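# Take one tumbler from a dispenser, stand it upright

## Task

A tube-shaped cup dispenser is screwed upright to the table and holds 4 tumblers upside down, pressed upward by a spring against a rubber collar at its top. Remove one tumbler and set it on the bare table with its mouth facing up. The other 3 must stay in the dispenser. The result only counts if it holds without the robot, so release the tumbler and move the hand away at the end.

## Robot and tools

ROBOT. One arm with six joints carries a five-finger right hand. Every pose refers to the hand point, a spot 0.05 m in front of the palm where index pad and thumb tip meet in a pinch. Its own axes: +z runs along the straightened fingers (fingertips about 0.06-0.07 m past the point), +y points out of the palm, +x runs across the palm toward the little finger. The hand spans 0.08 m from the point on the little-finger side and 0.02 m (thumb in front of the palm) up to 0.09 m on the thumb side. A wrist bracket on the little-finger side sits 0.03 m beyond the point along +y and 0.11 m across; it can collide with things.

SCENE FRAME. Results give the hand point position in metres and orientation as quaternion wxyz, plus velocities, in a table frame: origin on the tabletop under the arm base, +z up, +y to the left when facing +x. Reported positions can be a little off, more so at long reach.

ROW. Every motion uses a row of 14 numbers, each in [-1, 1], in this order: dx, dy, dz, rx, ry, rz, little, ring, middle, index, thumb_bend, thumb_turn, force_limit, speed. The first six are an offset, not a pose: a displacement in the hand point's own axes, measured from the hand point pose shown in the most recent result that includes it (for later calls within one reply, or before any such result exists, from where the robot stands when the action begins). Scale: 1.0 equals 0.6 m of travel or 180 degrees; rx, ry, rz form a single rotation vector. Finger values are targets, not offsets: +1 straight/open, -1 curled into the palm. thumb_bend +1 straight, -1 fully bent; thumb_turn +1 alongside the palm, -1 opposite the fingers. A pinch is roughly index -0.22, thumb_bend -0.75, thumb_turn -0.57. force_limit maps -1..+1 to about 0..10 N fingertip force (0..15 N for the two thumb motors) at which closing stops; it does not limit opening. speed maps -1..+1 to nearly still..full, where full sweeps a finger's whole range in 0.6 s. For a soft grip close at speed -0.9 or slower. To wrap the whole hand around an object 0.035-0.08 m wide, turn the thumb in front of the palm before arriving.

TOOLS.
execute_actions {actions, pictures}: actions is an empty list (just report state), one action {rows, steps} or one wait {steps}. rows holds 1 to 15 rows; each step is 1/30 s, up to 15 steps (default 15), the last row repeats if rows run out. Every row is measured from the same reference pose, not chained. A wait {steps: n} (n up to 300) returns n steps after the previous result, counting your reply time. All-zero offsets are not a pause: they pull the hand back to the reference pose. pictures toggles camera images.
move {target, speed, stop_force}: target is one 14-number row as above (offset from the reference pose); the hand travels a straight path there. speed is path top speed in m/s, 0.002 to 0.5 (default 0.25); rotation limited to twice that in rad/s. Path lasts 0.5 to 10 s and ignores obstacles. stop_force (N, 9 to 40, usable after the first 0.2 s) ends the path when the wrist sensor feels that much extra resistance along the line to target for two steps; the hand then backs up two steps and holds. Use it only with slow, non-rotating approaches; omit it when lifting off something you press on.
wait {seconds 0 to 10}: lets time pass without new commands.
zoom_image {camera, region [x0,y0,x1,y1]} with camera cam_head_left, cam_head_right or cam_wrist (each 672x504), region at most 504x504 px.
show_instructions: shows the reference image pages.
finished_scene {scene}: ends the current scene (give its number) and grades it; irreversible.

CONTROL DETAILS. Each step the commanded pose is clipped to within 100 mm and 16 degrees of the measured one; position wins over orientation if both cannot be met. Arm motion trails commands by about 0.17 s. After an action ends the arm only continues to the last clipped pose, so large moves may need follow-up calls. Finger motors start only when their target changes by 0.01 or more, then run until they reach it or hit force_limit, and then lock (holding at least 15 N). To squeeze harder, raise force_limit and send a target further closed than hand_measured; to loosen, send one more open.

RESULTS. State lines give pose, velocities, Wrist force and Wrist torque (in the hand point axes; saturates near 50 N, offset up to ~4 N, noisy). hand_measured, hand_stopped_by (moving, target, force, stalled, fault) and hand_load_n list six values in motor order; a lost grip shows as loads falling to about 0. 'Hand target' shows the pose being driven to. 'pose unreachable' and HELD mean the clearance check altered or blocked a command. A move adds a 'move:' line with its ending (done, contact, held, off_target, moving, fault) and limits (paced = clipped, held = some steps blocked; afterwards the arm may lurch fast).

AVOID. The arm is stiff: pushing even slightly past a hard contact can trigger a fault stop, as can joint torque at its limit (wrist joints 25.2 N m, others 135 N m, including held weight) or 150 N on any part; the arm then halts 10 s. Long holding heats motors (warning at 70 °C, brakes at 85 °C). Do not drop, slam or knock anything, and never push items off the table. Objects may occasionally be nudged by outside disturbances.

Each tool is called by a JSON object that holds its "method" and its "body".

## Session

{"method": "execute_actions", "body": {"actions": []}}

Scene clock: 0.00 s of 6600.00 s.
end_effector_position=(+0.3089, +0.4175, +0.3260) hand_measured=(+1.000, +1.000, +1.000, +1.000, +1.000, +1.000) hand_load_n=(+0.0, +0.0, +0.0, +0.0, +0.0, +0.0) hand_stopped_by=(target, target, target, target, target, target) hand_force_limit=0.00 hand_speed=-0.80 end_effector_quat_wxyz=(-0.010, +0.876, +0.418, -0.242) end_effector_velocity=(-0.000, +0.000, +0.000) end_effector_angular_velocity=(+0.000, -0.002, -0.000)
Joint positions: [ 0.084 -1.387  1.366  2.095  1.092  0.372]
Joint velocities: [-0.001 -0.001 -0.001  0.    -0.     0.001]
Motor temperatures (°C, as the motors report them): [29 31 26 32 36 37]
Wrist force (N, on the end effector, along its own x y z axes, offset not removed): no reading
Wrist torque (N m, same axes, about the end effector's origin, offset not removed): no reading
Hand target: +0.309, +0.417, +0.326; -0.010, +0.876, +0.418, -0.242
camera_calibration (this result's frames):
cam_wrist: T_world_to_cam=[[0.655482, -0.718167, -0.233624, 0.179115], [-0.208593, -0.469481, 0.857949, -0.026881], [-0.725833, -0.513638, -0.45754, 0.718153], [0, 0, 0, 1]] pos_world=[0.398245, 0.484885, 0.393492]

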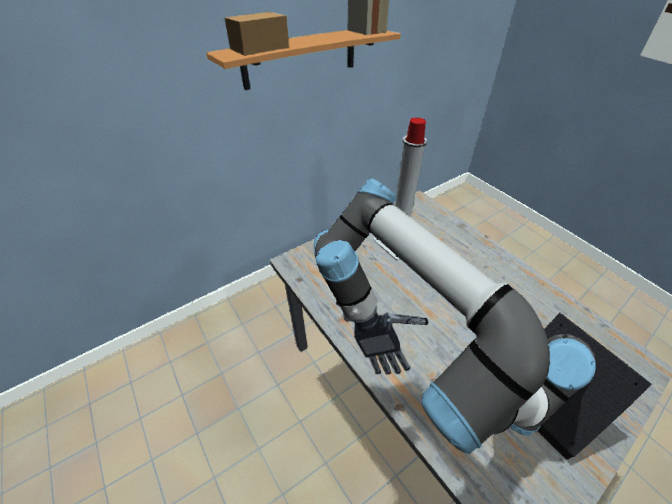

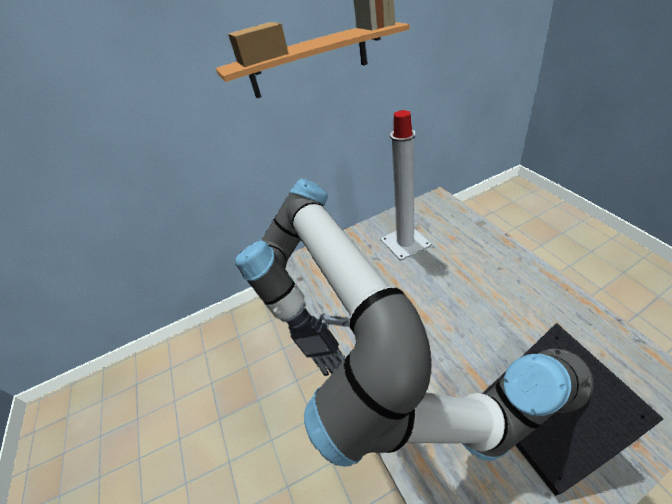

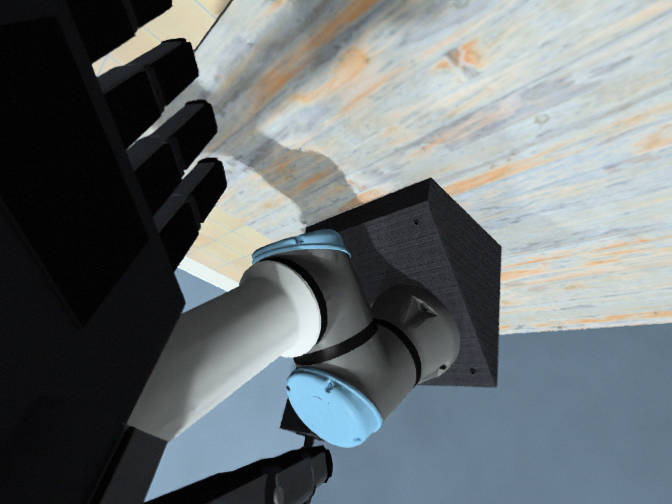

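{"method": "move", "body": {"target": [-0.473,0.851,-0.431,-0.720,-0.286,-0.314,1,1,1,1,1,-1,0,0.5], "speed": 0.25}}

Scene clock: 8.37 s of 6600.00 s.
end_effector_position=(+0.6408, -0.0754, +0.5597) hand_measured=(+1.000, +1.000, +1.000, +1.000, +1.000, -1.000) hand_load_n=(+0.0, +0.0, +0.0, +0.0, +0.0, +0.0) hand_stopped_by=(target, target, target, target, target, target) hand_force_limit=0.00 hand_speed=0.50 end_effector_quat_wxyz=(+0.777, +0.000, +0.629, +0.001) end_effector_velocity=(+0.001, -0.001, -0.000) end_effector_angular_velocity=(-0.001, -0.002, +0.007)
Joint positions: [-0.83  -1.053  1.917 -1.091  0.806 -0.651]
Joint velocities: [ 0.001  0.007 -0.003 -0.013 -0.001  0.006]
Motor temperatures (°C, as the motors report them): [29 31 26 32 36 37]
Wrist force (N, on the end effector, along its own x y z axes, offset not removed): [-1.5 0.2 -1.7]
Wrist torque (N m, same axes, about the end effector's origin, offset not removed): [0.22 0.47 -0.23]
Hand target: +0.641, -0.075, +0.560; +0.777, +0.000, +0.629, +0.001
Off the commanded pose: 0.001 m, 0 deg.
move: done
camera_calibration (this result's frames):
cam_wrist: T_world_to_cam=[[0.036644, 0.994961, 0.0933288, 0.00491957], [-0.736719, -0.0362044, 0.675229, 0.0837775], [0.675206, -0.0935002, 0.73168, -0.718906], [0, 0, 0, 1]] pos_world=[0.54695, -0.0690795, 0.468981]

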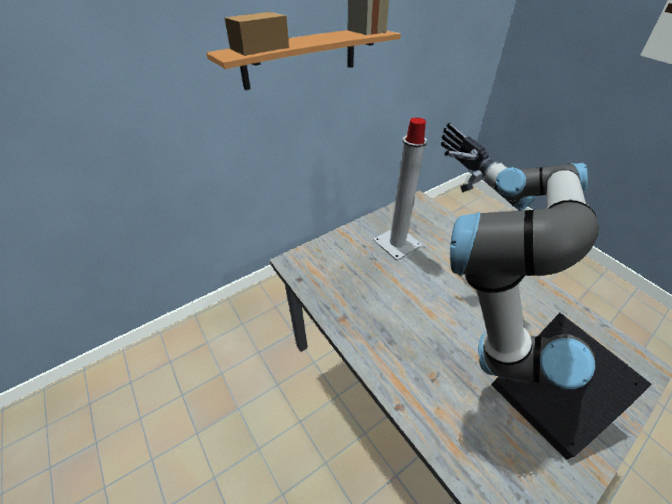

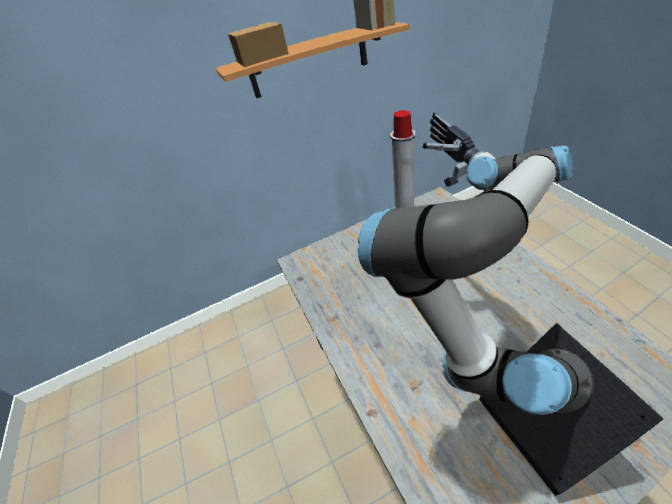

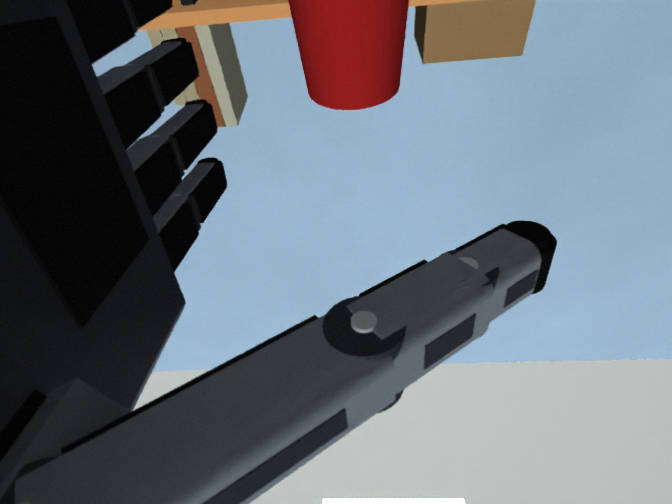

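{"method": "move", "body": {"target": [0.0173,0,0.0815,0,0,0,1,1,1,1,1,-1,0,0.5], "speed": 0.08}}

{"method": "zoom_image", "body": {"camera": "cam_head_left", "region": [370, 80, 510, 210]}}

Scene clock: 11.23 s of 6600.00 s.
end_effector_position=(+0.6906, -0.0753, +0.5597) hand_measured=(+1.000, +1.000, +1.000, +1.000, +1.000, -1.000) hand_load_n=(+0.0, +0.0, +0.0, +0.0, +0.0, +0.0) hand_stopped_by=(target, target, target, target, target, target) hand_force_limit=0.00 hand_speed=0.50 end_effector_quat_wxyz=(+0.777, +0.000, +0.629, +0.001) end_effector_velocity=(+0.001, +0.000, +0.001) end_effector_angular_velocity=(+0.000, -0.001, +0.000)
Joint positions: [-0.754 -0.983  1.785 -1.014  0.88  -0.673]
Joint velocities: [ 0.002  0.001 -0.004  0.003  0.002 -0.   ]
Motor temperatures (°C, as the motors report them): [29 31 26 32 36 37]
Wrist force (N, on the end effector, along its own x y z axes, offset not removed): [-0.7 0.3 0.0]
Wrist torque (N m, same axes, about the end effector's origin, offset not removed): [0.22 0.31 -0.15]
Hand target: +0.691, -0.075, +0.560; +0.777, +0.000, +0.629, +0.001
Off the commanded pose: 0.000 m, 0 deg.
move: done
camera_calibration (this result's frames):
cam_wrist: T_world_to_cam=[[0.0366599, 0.994963, 0.0933021, 0.00305143], [-0.736704, -0.0361767, 0.675247, 0.120454], [0.675221, -0.0934905, 0.731667, -0.752572], [0, 0, 0, 1]] pos_world=[0.596779, -0.0690368, 0.469011]

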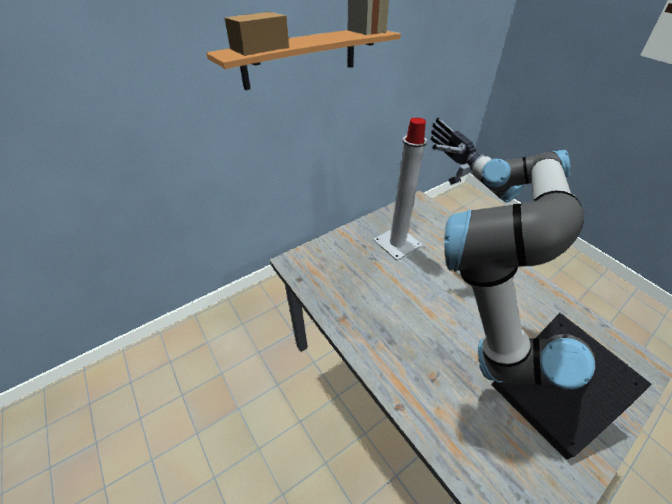

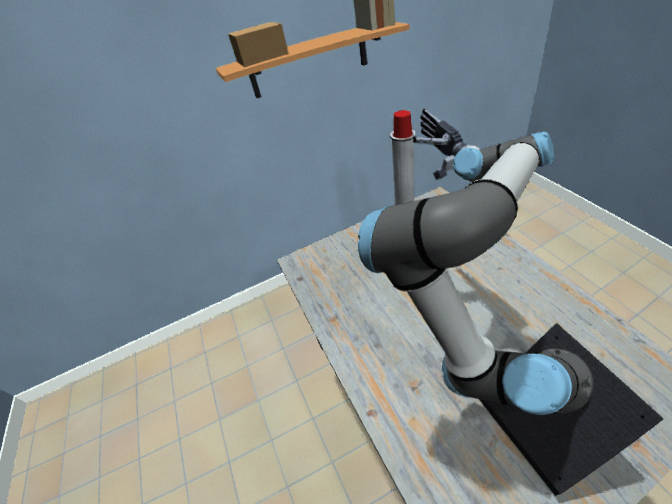

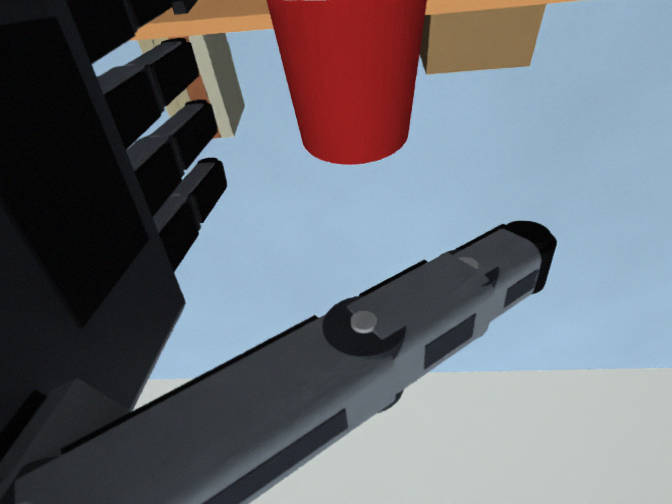

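Region (370, 80, 510, 210) of cam_head_left's 672x504 image, scaled by 3.600, with more detail than that image has; it fills the top 468 rows of this view, and the rest is white.

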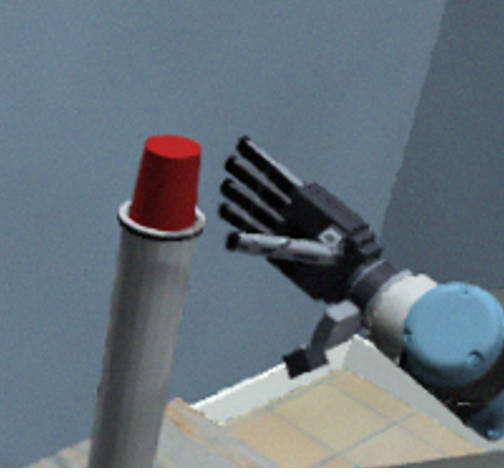

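{"method": "move", "body": {"target": [0.032,0.004,0.161,0,0,0,1,1,1,1,1,-1,0,0.5], "speed": 0.05, "stop_force": 12}}

{"method": "zoom_image", "body": {"camera": "cam_head_left", "region": [370, 80, 510, 210]}}

Scene clock: 15.30 s of 6600.00 s.
end_effector_position=(+0.7890, -0.0729, +0.5611) hand_measured=(+1.000, +1.000, +1.000, +1.000, +1.000, -1.000) hand_load_n=(+0.0, +0.0, +0.0, +0.0, +0.0, +0.0) hand_stopped_by=(target, target, target, target, target, target) hand_force_limit=0.00 hand_speed=0.50 end_effector_quat_wxyz=(+0.777, +0.000, +0.629, +0.001) end_effector_velocity=(+0.001, -0.000, +0.000) end_effector_angular_velocity=(+0.001, -0.000, -0.000)
Joint positions: [-0.631 -0.836  1.493 -0.851  1.    -0.704]
Joint velocities: [ 0.001  0.002 -0.004  0.003  0.001  0.001]
Motor temperatures (°C, as the motors report them): [29 31 26 32 36 37]
Wrist force (N, on the end effector, along its own x y z axes, offset not removed): [1.2 -2.5 -2.7]
Wrist torque (N m, same axes, about the end effector's origin, offset not removed): [-0.08 -0.04 -0.21]
Hand target: +0.789, -0.073, +0.561; +0.777, +0.000, +0.629, +0.001
Off the commanded pose: 0.000 m, 0 deg.
move: done
camera_calibration (this result's frames):
cam_wrist: T_world_to_cam=[[0.036694, 0.994966, 0.0932536, -0.003137], [-0.736683, -0.0361216, 0.675273, 0.192057], [0.675242, -0.0934768, 0.731649, -0.819736], [0, 0, 0, 1]] pos_world=[0.69512, -0.0665676, 0.470361]

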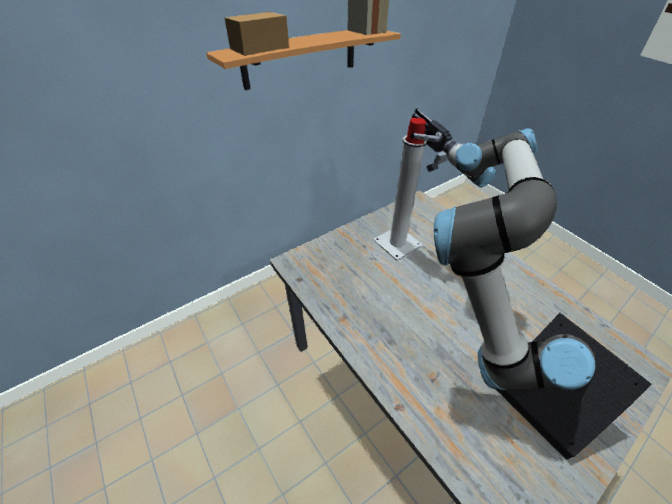

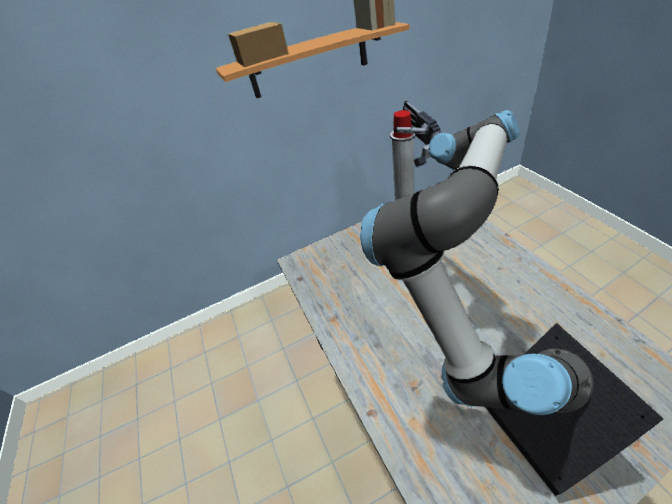

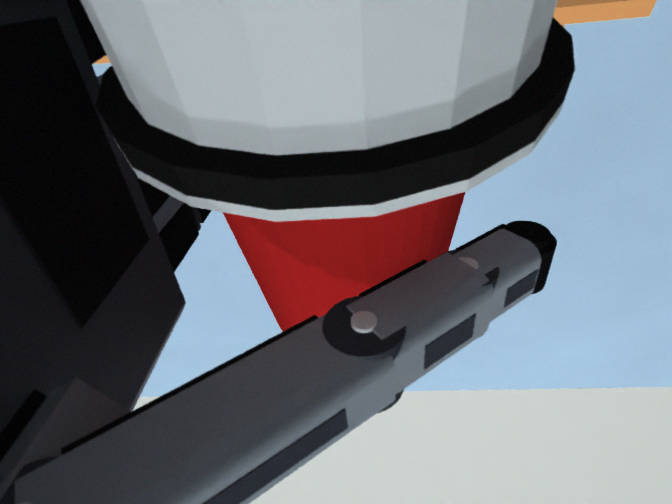

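Region (370, 80, 510, 210) of cam_head_left's 672x504 image, scaled by 3.600, with more detail than that image has; it fills the top 468 rows of this view, and the rest is white.

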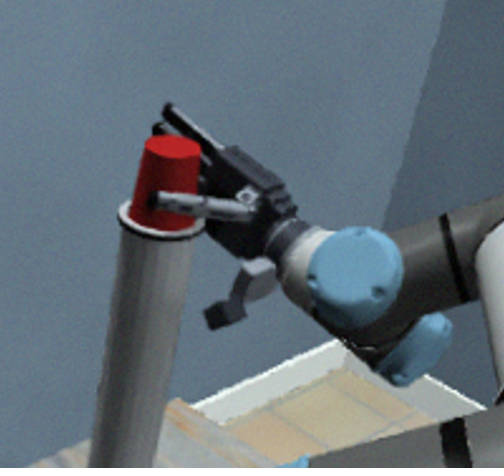

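Collar slightly higher relative; still fine.

{"method": "move", "body": {"target": [0.0,0.005,0.015,0,0,0,1,-1,-1,-1,-1,-1,1,-0.5], "speed": 0.02}}

{"method": "move", "body": {"target": [-0.0652,0,0.0139,0,0,0,1,-1,-1,-1,-1,-1,1,-0.5], "speed": 0.015}}

{"method": "zoom_image", "body": {"camera": "cam_head_left", "region": [370, 60, 510, 190]}}

Scene clock: 18.23 s of 6600.00 s.
end_effector_position=(+0.7978, -0.0699, +0.5630) hand_measured=(+1.000, -0.114, -0.036, +0.066, +0.554, -1.000) hand_load_n=(+0.0, +10.5, +10.0, +6.0, +21.5, +5.5) hand_stopped_by=(target, force, force, force, force, target) hand_force_limit=1.00 hand_speed=-0.50 end_effector_quat_wxyz=(+0.777, +0.000, +0.629, +0.001) end_effector_velocity=(-0.000, -0.001, +0.001) end_effector_angular_velocity=(+0.001, -0.001, -0.001)
Joint positions: [-0.621 -0.827  1.464 -0.83   1.01  -0.706]
Joint velocities: [-0.001  0.001 -0.001 -0.     0.     0.001]
Motor temperatures (°C, as the motors report them): [29 31 26 32 36 37]
Wrist force (N, on the end effector, along its own x y z axes, offset not removed): [-6.2 3.3 -3.0]
Wrist torque (N m, same axes, about the end effector's origin, offset not removed): [-0.26 0.24 -0.28]
Hand target: +0.798, -0.070, +0.563; +0.777, +0.000, +0.629, +0.001
Off the commanded pose: 0.000 m, 0 deg.
move: done
camera_calibration (this result's frames):
cam_wrist: T_world_to_cam=[[0.0367615, 0.994961, 0.093282, -0.00666046], [-0.736698, -0.0360891, 0.675258, 0.197416], [0.675221, -0.0935442, 0.731659, -0.826772], [0, 0, 0, 1]] pos_world=[0.703935, -0.0635882, 0.47223]

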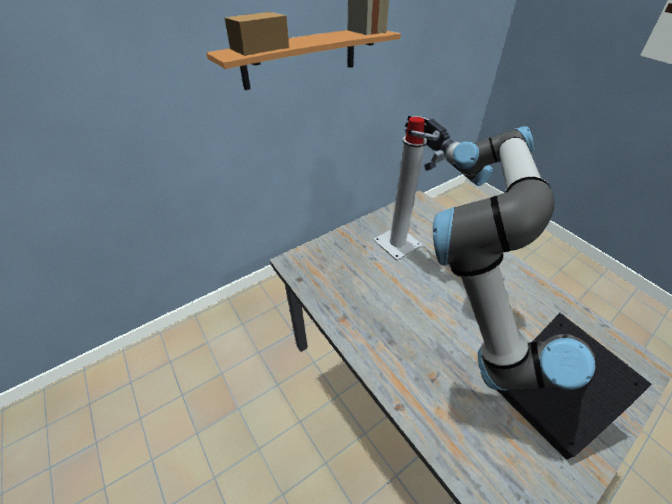

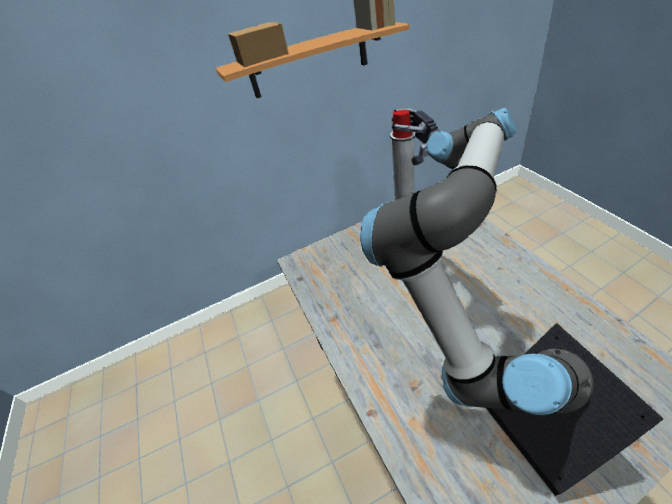

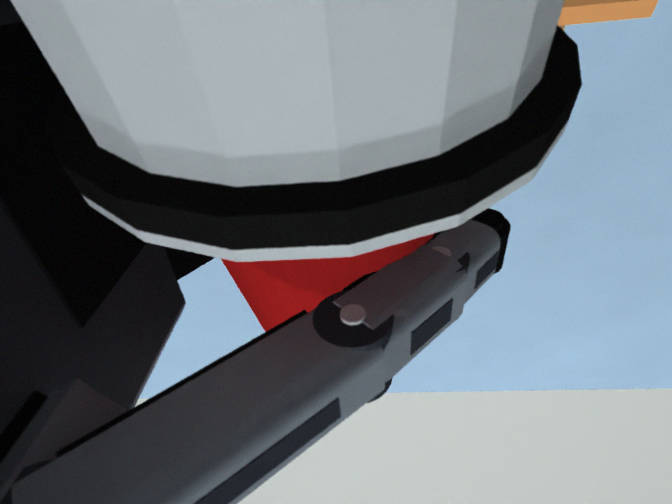

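Scene clock: 21.13 s of 6600.00 s.
end_effector_position=(+0.7978, -0.0699, +0.6028) hand_measured=(+1.000, -0.114, -0.036, +0.066, +0.554, -1.000) hand_load_n=(+0.0, +11.5, +10.0, +5.0, +18.5, +4.0) hand_stopped_by=(target, force, force, force, force, target) hand_force_limit=1.00 hand_speed=-0.50 end_effector_quat_wxyz=(+0.777, +0.000, +0.629, +0.001) end_effector_velocity=(+0.000, +0.000, +0.001) end_effector_angular_velocity=(-0.000, +0.001, -0.000)
Joint positions: [-0.653 -0.84   1.399 -0.756  0.979 -0.699]
Joint velocities: [-0.001 -0.    -0.003  0.004 -0.002 -0.   ]
Motor temperatures (°C, as the motors report them): [29 31 26 32 36 37]
Wrist force (N, on the end effector, along its own x y z axes, offset not removed): [-2.6 -0.4 -2.1]
Wrist torque (N m, same axes, about the end effector's origin, offset not removed): [0.03 0.65 -0.46]
Hand target: +0.798, -0.070, +0.603; +0.777, +0.000, +0.629, +0.001
Off the commanded pose: 0.000 m, 0 deg.
move: done
camera_calibration (this result's frames):
cam_wrist: T_world_to_cam=[[0.036737, 0.994962, 0.093283, -0.0103448], [-0.736724, -0.0361043, 0.675229, 0.170587], [0.675195, -0.0935297, 0.731686, -0.855931], [0, 0, 0, 1]] pos_world=[0.703976, -0.0636033, 0.512052]

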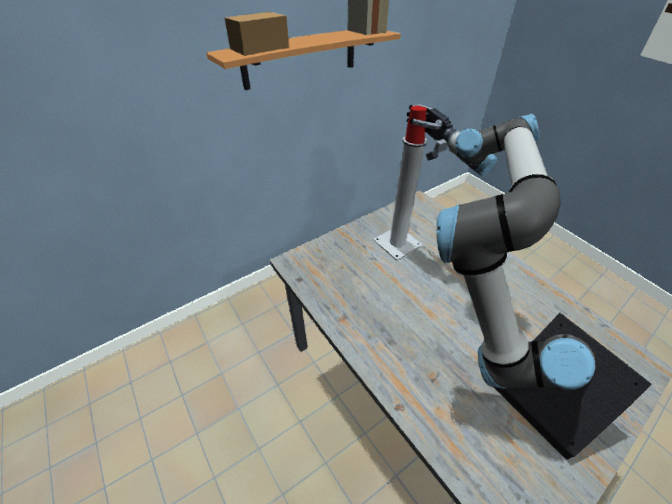

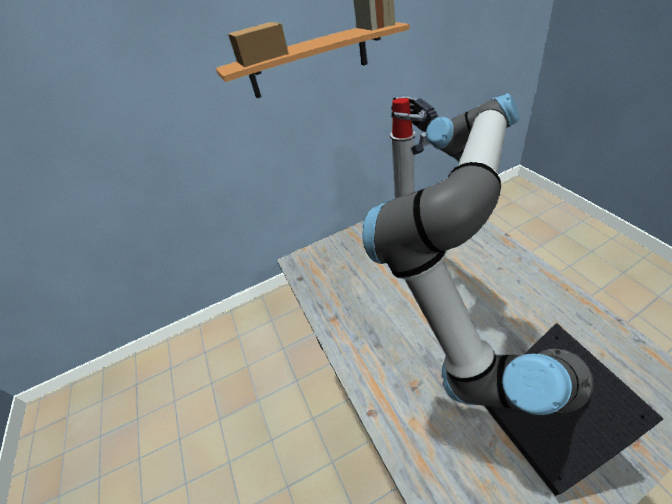

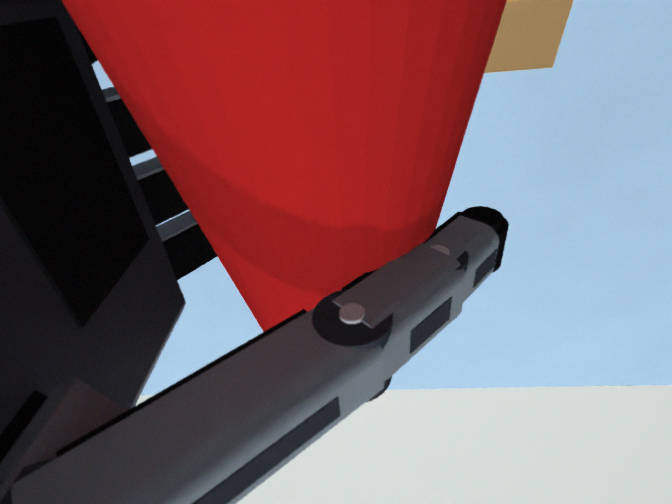

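Region (370, 60, 510, 190) of cam_head_left's 672x504 image, scaled by 3.600, with more detail than that image has; it fills the top 468 rows of this view, and the rest is white.

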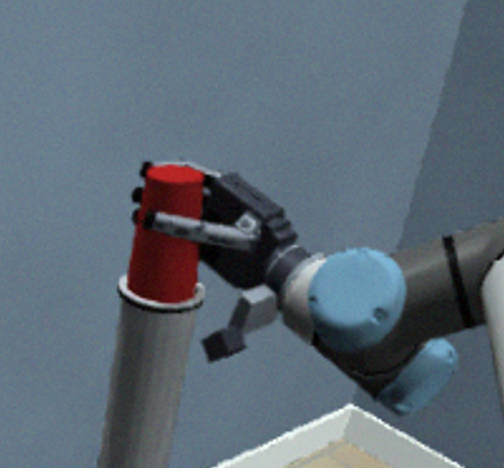

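{"method": "move", "body": {"target": [-0.163,0,0.0347,0,0,0,-1,-1,-1,-1,-1,-1,1,-0.5], "speed": 0.04}}

Scene clock: 25.33 s of 6600.00 s.
end_effector_position=(+0.7979, -0.0700, +0.7026) hand_measured=(-0.216, -0.114, -0.036, +0.066, +0.554, -1.000) hand_load_n=(+10.5, +6.5, +8.0, +6.0, +20.5, +10.0) hand_stopped_by=(force, force, force, force, force, target) hand_force_limit=1.00 hand_speed=-0.50 end_effector_quat_wxyz=(+0.777, +0.000, +0.629, +0.001) end_effector_velocity=(+0.000, +0.001, +0.002) end_effector_angular_velocity=(-0.002, +0.001, +0.001)
Joint positions: [-0.728 -0.838  1.188 -0.558  0.906 -0.68 ]
Joint velocities: [-0.001  0.001 -0.006  0.004 -0.002 -0.001]
Motor temperatures (°C, as the motors report them): [29 31 26 32 36 37]
Wrist force (N, on the end effector, along its own x y z axes, offset not removed): [0.2 0.3 3.1]
Wrist torque (N m, same axes, about the end effector's origin, offset not removed): [-0.22 -0.06 -0.18]
Hand target: +0.798, -0.070, +0.703; +0.777, +0.000, +0.629, +0.001
Off the commanded pose: 0.000 m, 0 deg.
move: done
camera_calibration (this result's frames):
cam_wrist: T_world_to_cam=[[0.0367009, 0.99496, 0.0933189, -0.0196063], [-0.736755, -0.0361508, 0.675192, 0.103269], [0.675163, -0.0935333, 0.731715, -0.92903], [0, 0, 0, 1]] pos_world=[0.70405, -0.0636545, 0.611888]

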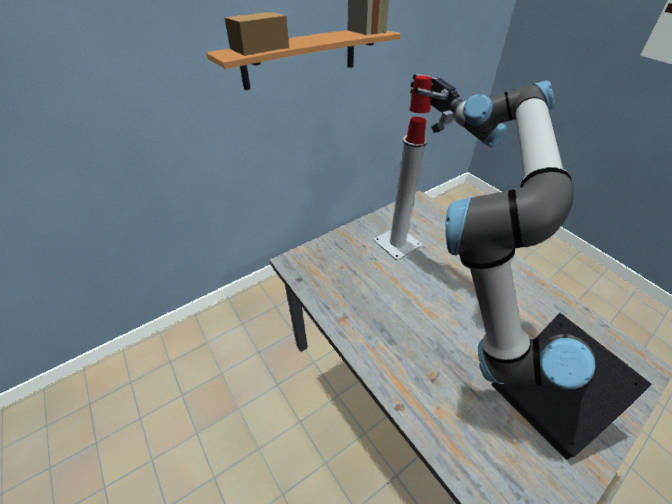

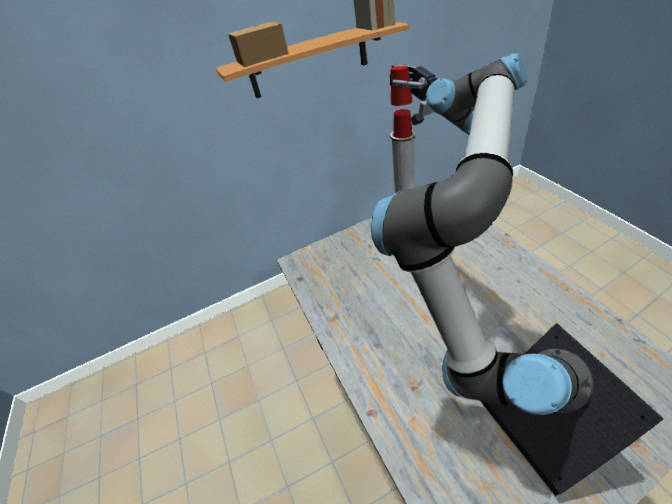

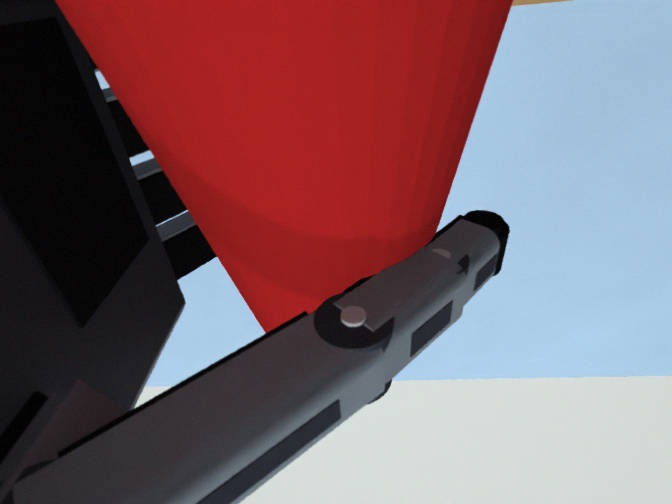

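{"method": "move", "body": {"target": [-0.034,0.367,-0.16,0,0,0,-1,-1,-1,-1,-1,-1,1,-0.5], "speed": 0.15}}

{"method": "move", "body": {"target": [0.733,0,-0.156,0.2077,0,0.977,-1,-1,-1,-1,-1,-1,1,-0.5], "speed": 0.3}}

Scene clock: 28.53 s of 6600.00 s.
end_effector_position=(+0.6995, +0.1499, +0.7025) hand_measured=(-0.216, -0.114, -0.036, +0.066, +0.554, -1.000) hand_load_n=(+10.5, +6.5, +8.0, +6.0, +20.5, +10.0) hand_stopped_by=(force, force, force, force, force, target) hand_force_limit=1.00 hand_speed=-0.50 end_effector_quat_wxyz=(+0.777, +0.000, +0.629, +0.001) end_effector_velocity=(-0.001, +0.002, +0.000) end_effector_angular_velocity=(-0.001, -0.001, +0.000)
Joint positions: [-0.652 -1.343  1.558 -0.412  0.98  -0.699]
Joint velocities: [ 0.    -0.005  0.002  0.002  0.    -0.001]
Motor temperatures (°C, as the motors report them): [29 31 26 32 36 37]
Wrist force (N, on the end effector, along its own x y z axes, offset not removed): [-0.6 0.0 0.7]
Wrist torque (N m, same axes, about the end effector's origin, offset not removed): [0.09 0.15 -0.32]
Hand target: +0.699, +0.150, +0.703; +0.777, +0.000, +0.629, +0.001
Off the commanded pose: 0.001 m, 0 deg.
move: done
camera_calibration (this result's frames):
cam_wrist: T_world_to_cam=[[0.0367383, 0.994959, 0.093315, -0.234733], [-0.736726, -0.0361248, 0.675226, 0.0387413], [0.675193, -0.0935543, 0.731684, -0.841998], [0, 0, 0, 1]] pos_world=[0.605677, 0.156176, 0.611822]

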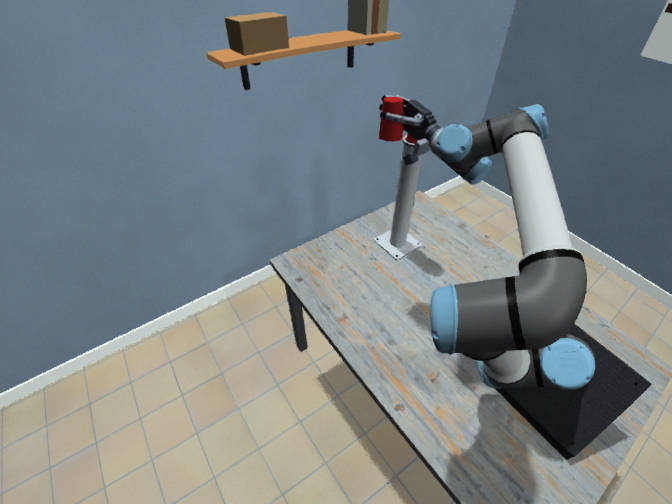

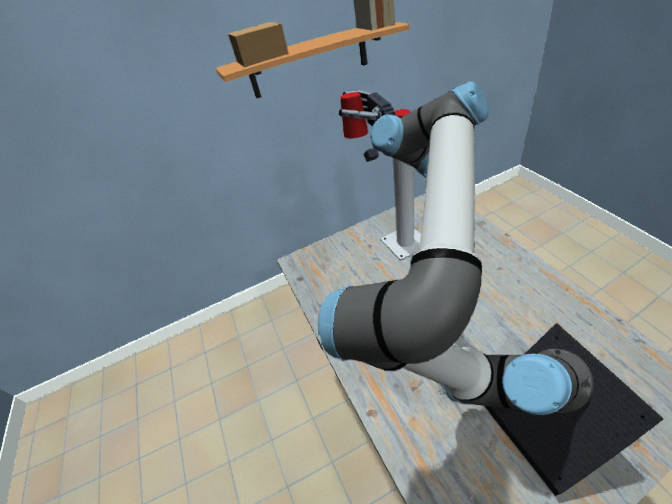

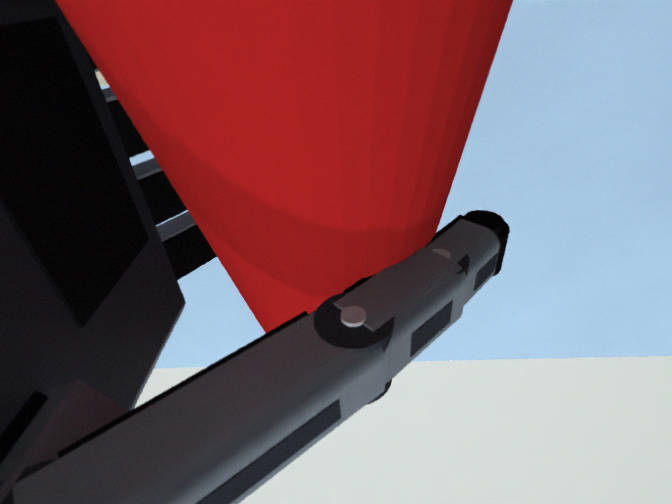

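Scene clock: 34.27 s of 6600.00 s.
end_effector_position=(+0.6992, +0.1500, +0.2530) hand_measured=(-0.216, -0.114, -0.036, +0.066, +0.554, -1.000) hand_load_n=(+10.5, +6.5, +8.0, +6.0, +20.5, +10.5) hand_stopped_by=(force, force, force, force, force, target) hand_force_limit=1.00 hand_speed=-0.50 end_effector_quat_wxyz=(+0.001, +0.777, +0.001, +0.629) end_effector_velocity=(+0.000, -0.000, -0.001) end_effector_angular_velocity=(+0.009, -0.001, +0.000)
Joint positions: [-0.109 -1.283  1.83  -0.394  1.231  2.273]
Joint velocities: [-0.001  0.001  0.002 -0.006 -0.001  0.009]
Motor temperatures (°C, as the motors report them): [29 31 26 32 36 37]
Wrist force (N, on the end effector, along its own x y z axes, offset not removed): [-1.5 -2.4 -0.1]
Wrist torque (N m, same axes, about the end effector's origin, offset not removed): [-0.27 0.40 -0.29]
Hand target: +0.699, +0.150, +0.253; +0.001, +0.777, +0.001, +0.629
Off the commanded pose: 0.001 m, 0 deg.
move: done
camera_calibration (this result's frames):
cam_wrist: T_world_to_cam=[[0.0378704, -0.995345, -0.0886217, 0.150878], [-0.737023, 0.032067, -0.675106, 0.673646], [0.674805, 0.0908828, -0.732378, -0.169783], [0, 0, 0, 1]] pos_world=[0.605349, 0.144005, 0.343808]

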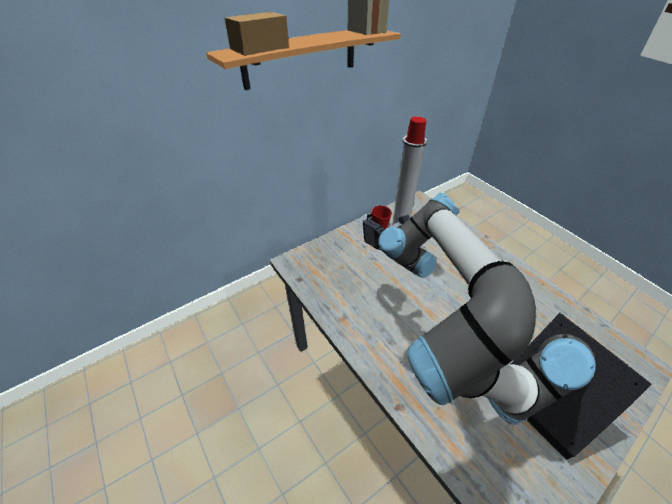

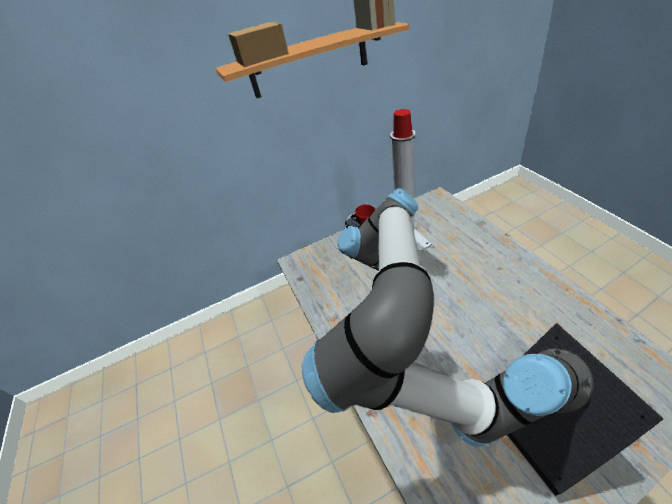

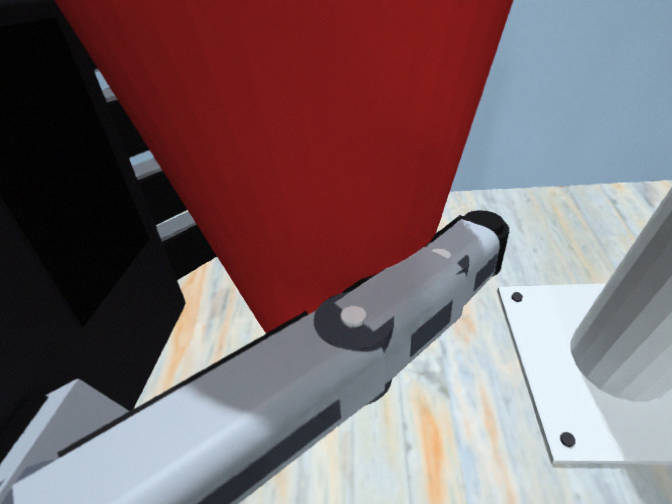

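{"method": "move", "body": {"target": [-0.355,0,0.0755,0,0,0,-1,-1,-1,-1,-1,-1,1,-0.5], "speed": 0.1}}

{"method": "move", "body": {"target": [-0.049,0,0.0104,0,0,0,-1,-1,-1,-1,-1,-1,1,-0.5], "speed": 0.005, "stop_force": 9}}

Scene clock: 37.83 s of 6600.00 s.
end_effector_position=(+0.6991, +0.1491, +0.0356) hand_measured=(-0.216, -0.114, -0.036, +0.066, +0.554, -1.000) hand_load_n=(+10.5, +6.5, +8.0, +6.0, +20.5, +10.5) hand_stopped_by=(force, force, force, force, force, target) hand_force_limit=1.00 hand_speed=-0.50 end_effector_quat_wxyz=(+0.001, +0.777, +0.001, +0.629) end_effector_velocity=(+0.001, +0.001, -0.001) end_effector_angular_velocity=(-0.001, -0.002, +0.001)
Joint positions: [ 0.212 -0.956  1.841 -0.741  1.549  2.321]
Joint velocities: [ 0.003  0.004 -0.004 -0.002  0.003 -0.001]
Motor temperatures (°C, as the motors report them): [29 31 26 32 36 37]
Wrist force (N, on the end effector, along its own x y z axes, offset not removed): [-1.7 -0.7 -0.1]
Wrist torque (N m, same axes, about the end effector's origin, offset not removed): [-0.07 0.33 -0.23]
Hand target: +0.699, +0.149, +0.035; +0.001, +0.777, +0.001, +0.629
Off the commanded pose: 0.000 m, 0 deg.
move: done
camera_calibration (this result's frames):
cam_wrist: T_world_to_cam=[[0.0379002, -0.995359, -0.0884566, 0.130706], [-0.737027, 0.0319325, -0.675108, 0.526921], [0.6748, 0.0907816, -0.732396, -0.328852], [0, 0, 0, 1]] pos_world=[0.605311, 0.143127, 0.126441]

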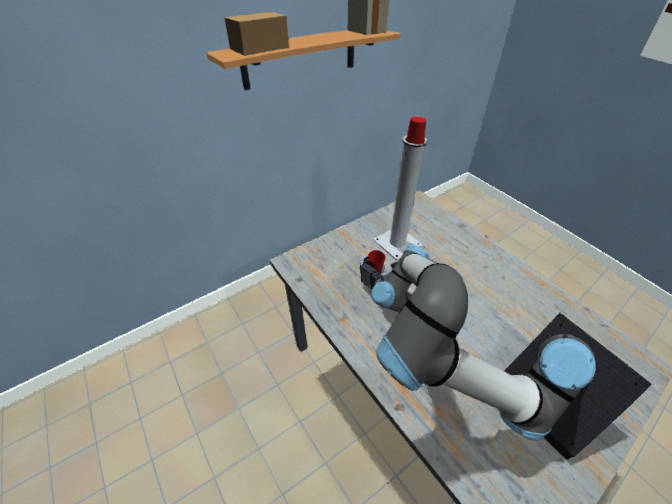

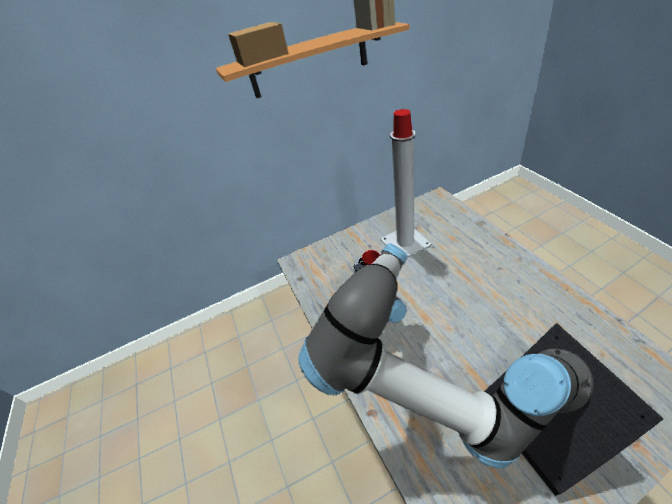

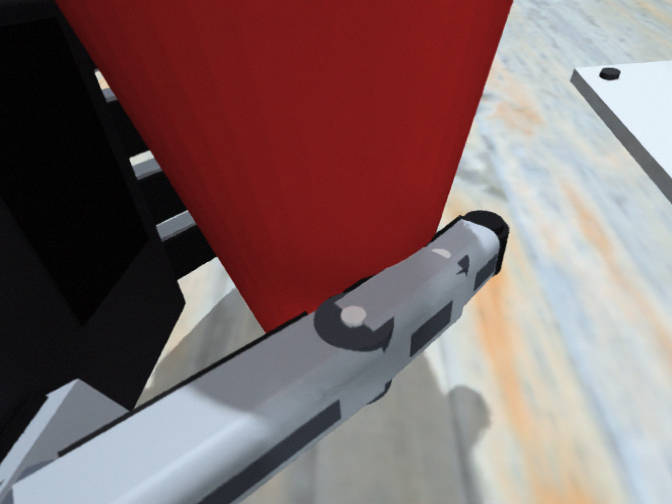

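Scene clock: 42.00 s of 6600.00 s.
end_effector_position=(+0.6993, +0.1491, +0.0167) hand_measured=(-0.216, -0.114, -0.036, +0.066, +0.554, -1.000) hand_load_n=(+13.5, +8.0, +7.5, +4.0, +21.0, +5.5) hand_stopped_by=(force, force, force, force, force, target) hand_force_limit=1.00 hand_speed=-0.50 end_effector_quat_wxyz=(+0.001, +0.777, +0.001, +0.629) end_effector_velocity=(+0.000, +0.000, +0.001) end_effector_angular_velocity=(+0.001, +0.001, -0.001)
Joint positions: [ 0.239 -0.921  1.827 -0.762  1.575  2.325]
Joint velocities: [-0.002 -0.003  0.001  0.003 -0.002  0.001]
Motor temperatures (°C, as the motors report them): [29 31 26 32 36 37]
Wrist force (N, on the end effector, along its own x y z axes, offset not removed): [11.6 -0.5 -0.5]
Wrist torque (N m, same axes, about the end effector's origin, offset not removed): [0.04 -0.19 -0.27]
Hand target: +0.699, +0.149, +0.017; +0.001, +0.777, +0.001, +0.629
Off the commanded pose: 0.011 m, 0 deg.
move: contact
camera_calibration (this result's frames):
cam_wrist: T_world_to_cam=[[0.0381307, -0.995347, -0.0884932, 0.128895], [-0.736826, 0.0318148, -0.675334, 0.514163], [0.675007, 0.090955, -0.732184, -0.342987], [0, 0, 0, 1]] pos_world=[0.605452, 0.143133, 0.107509]

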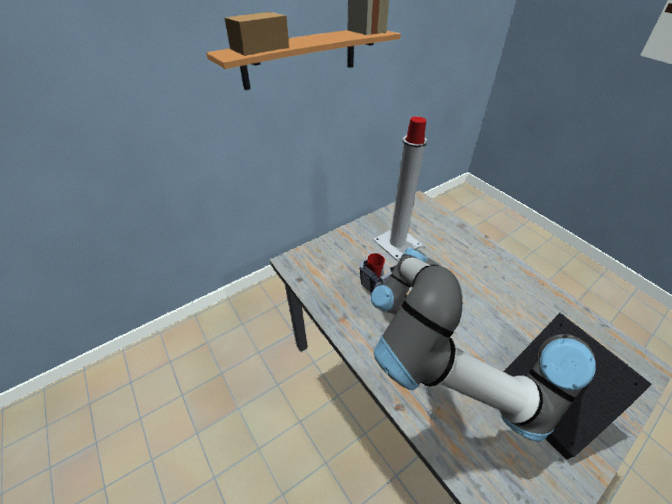

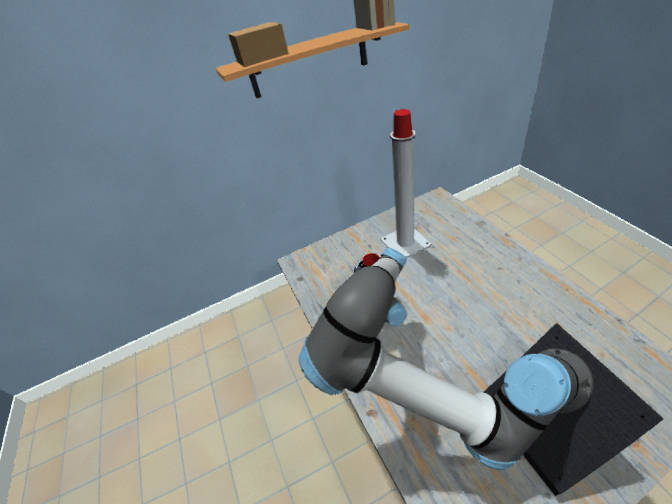

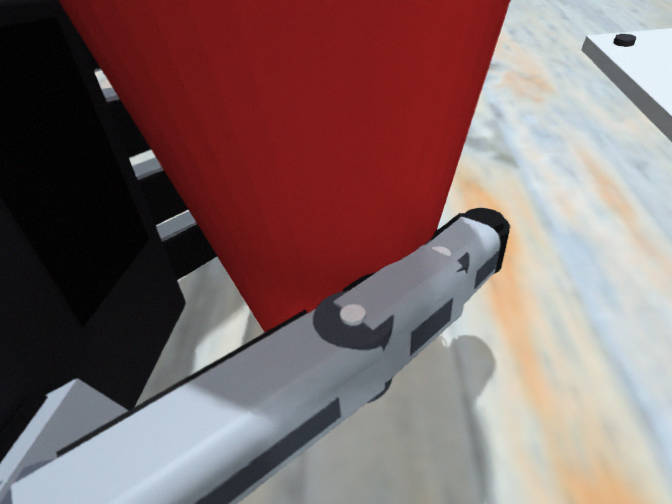

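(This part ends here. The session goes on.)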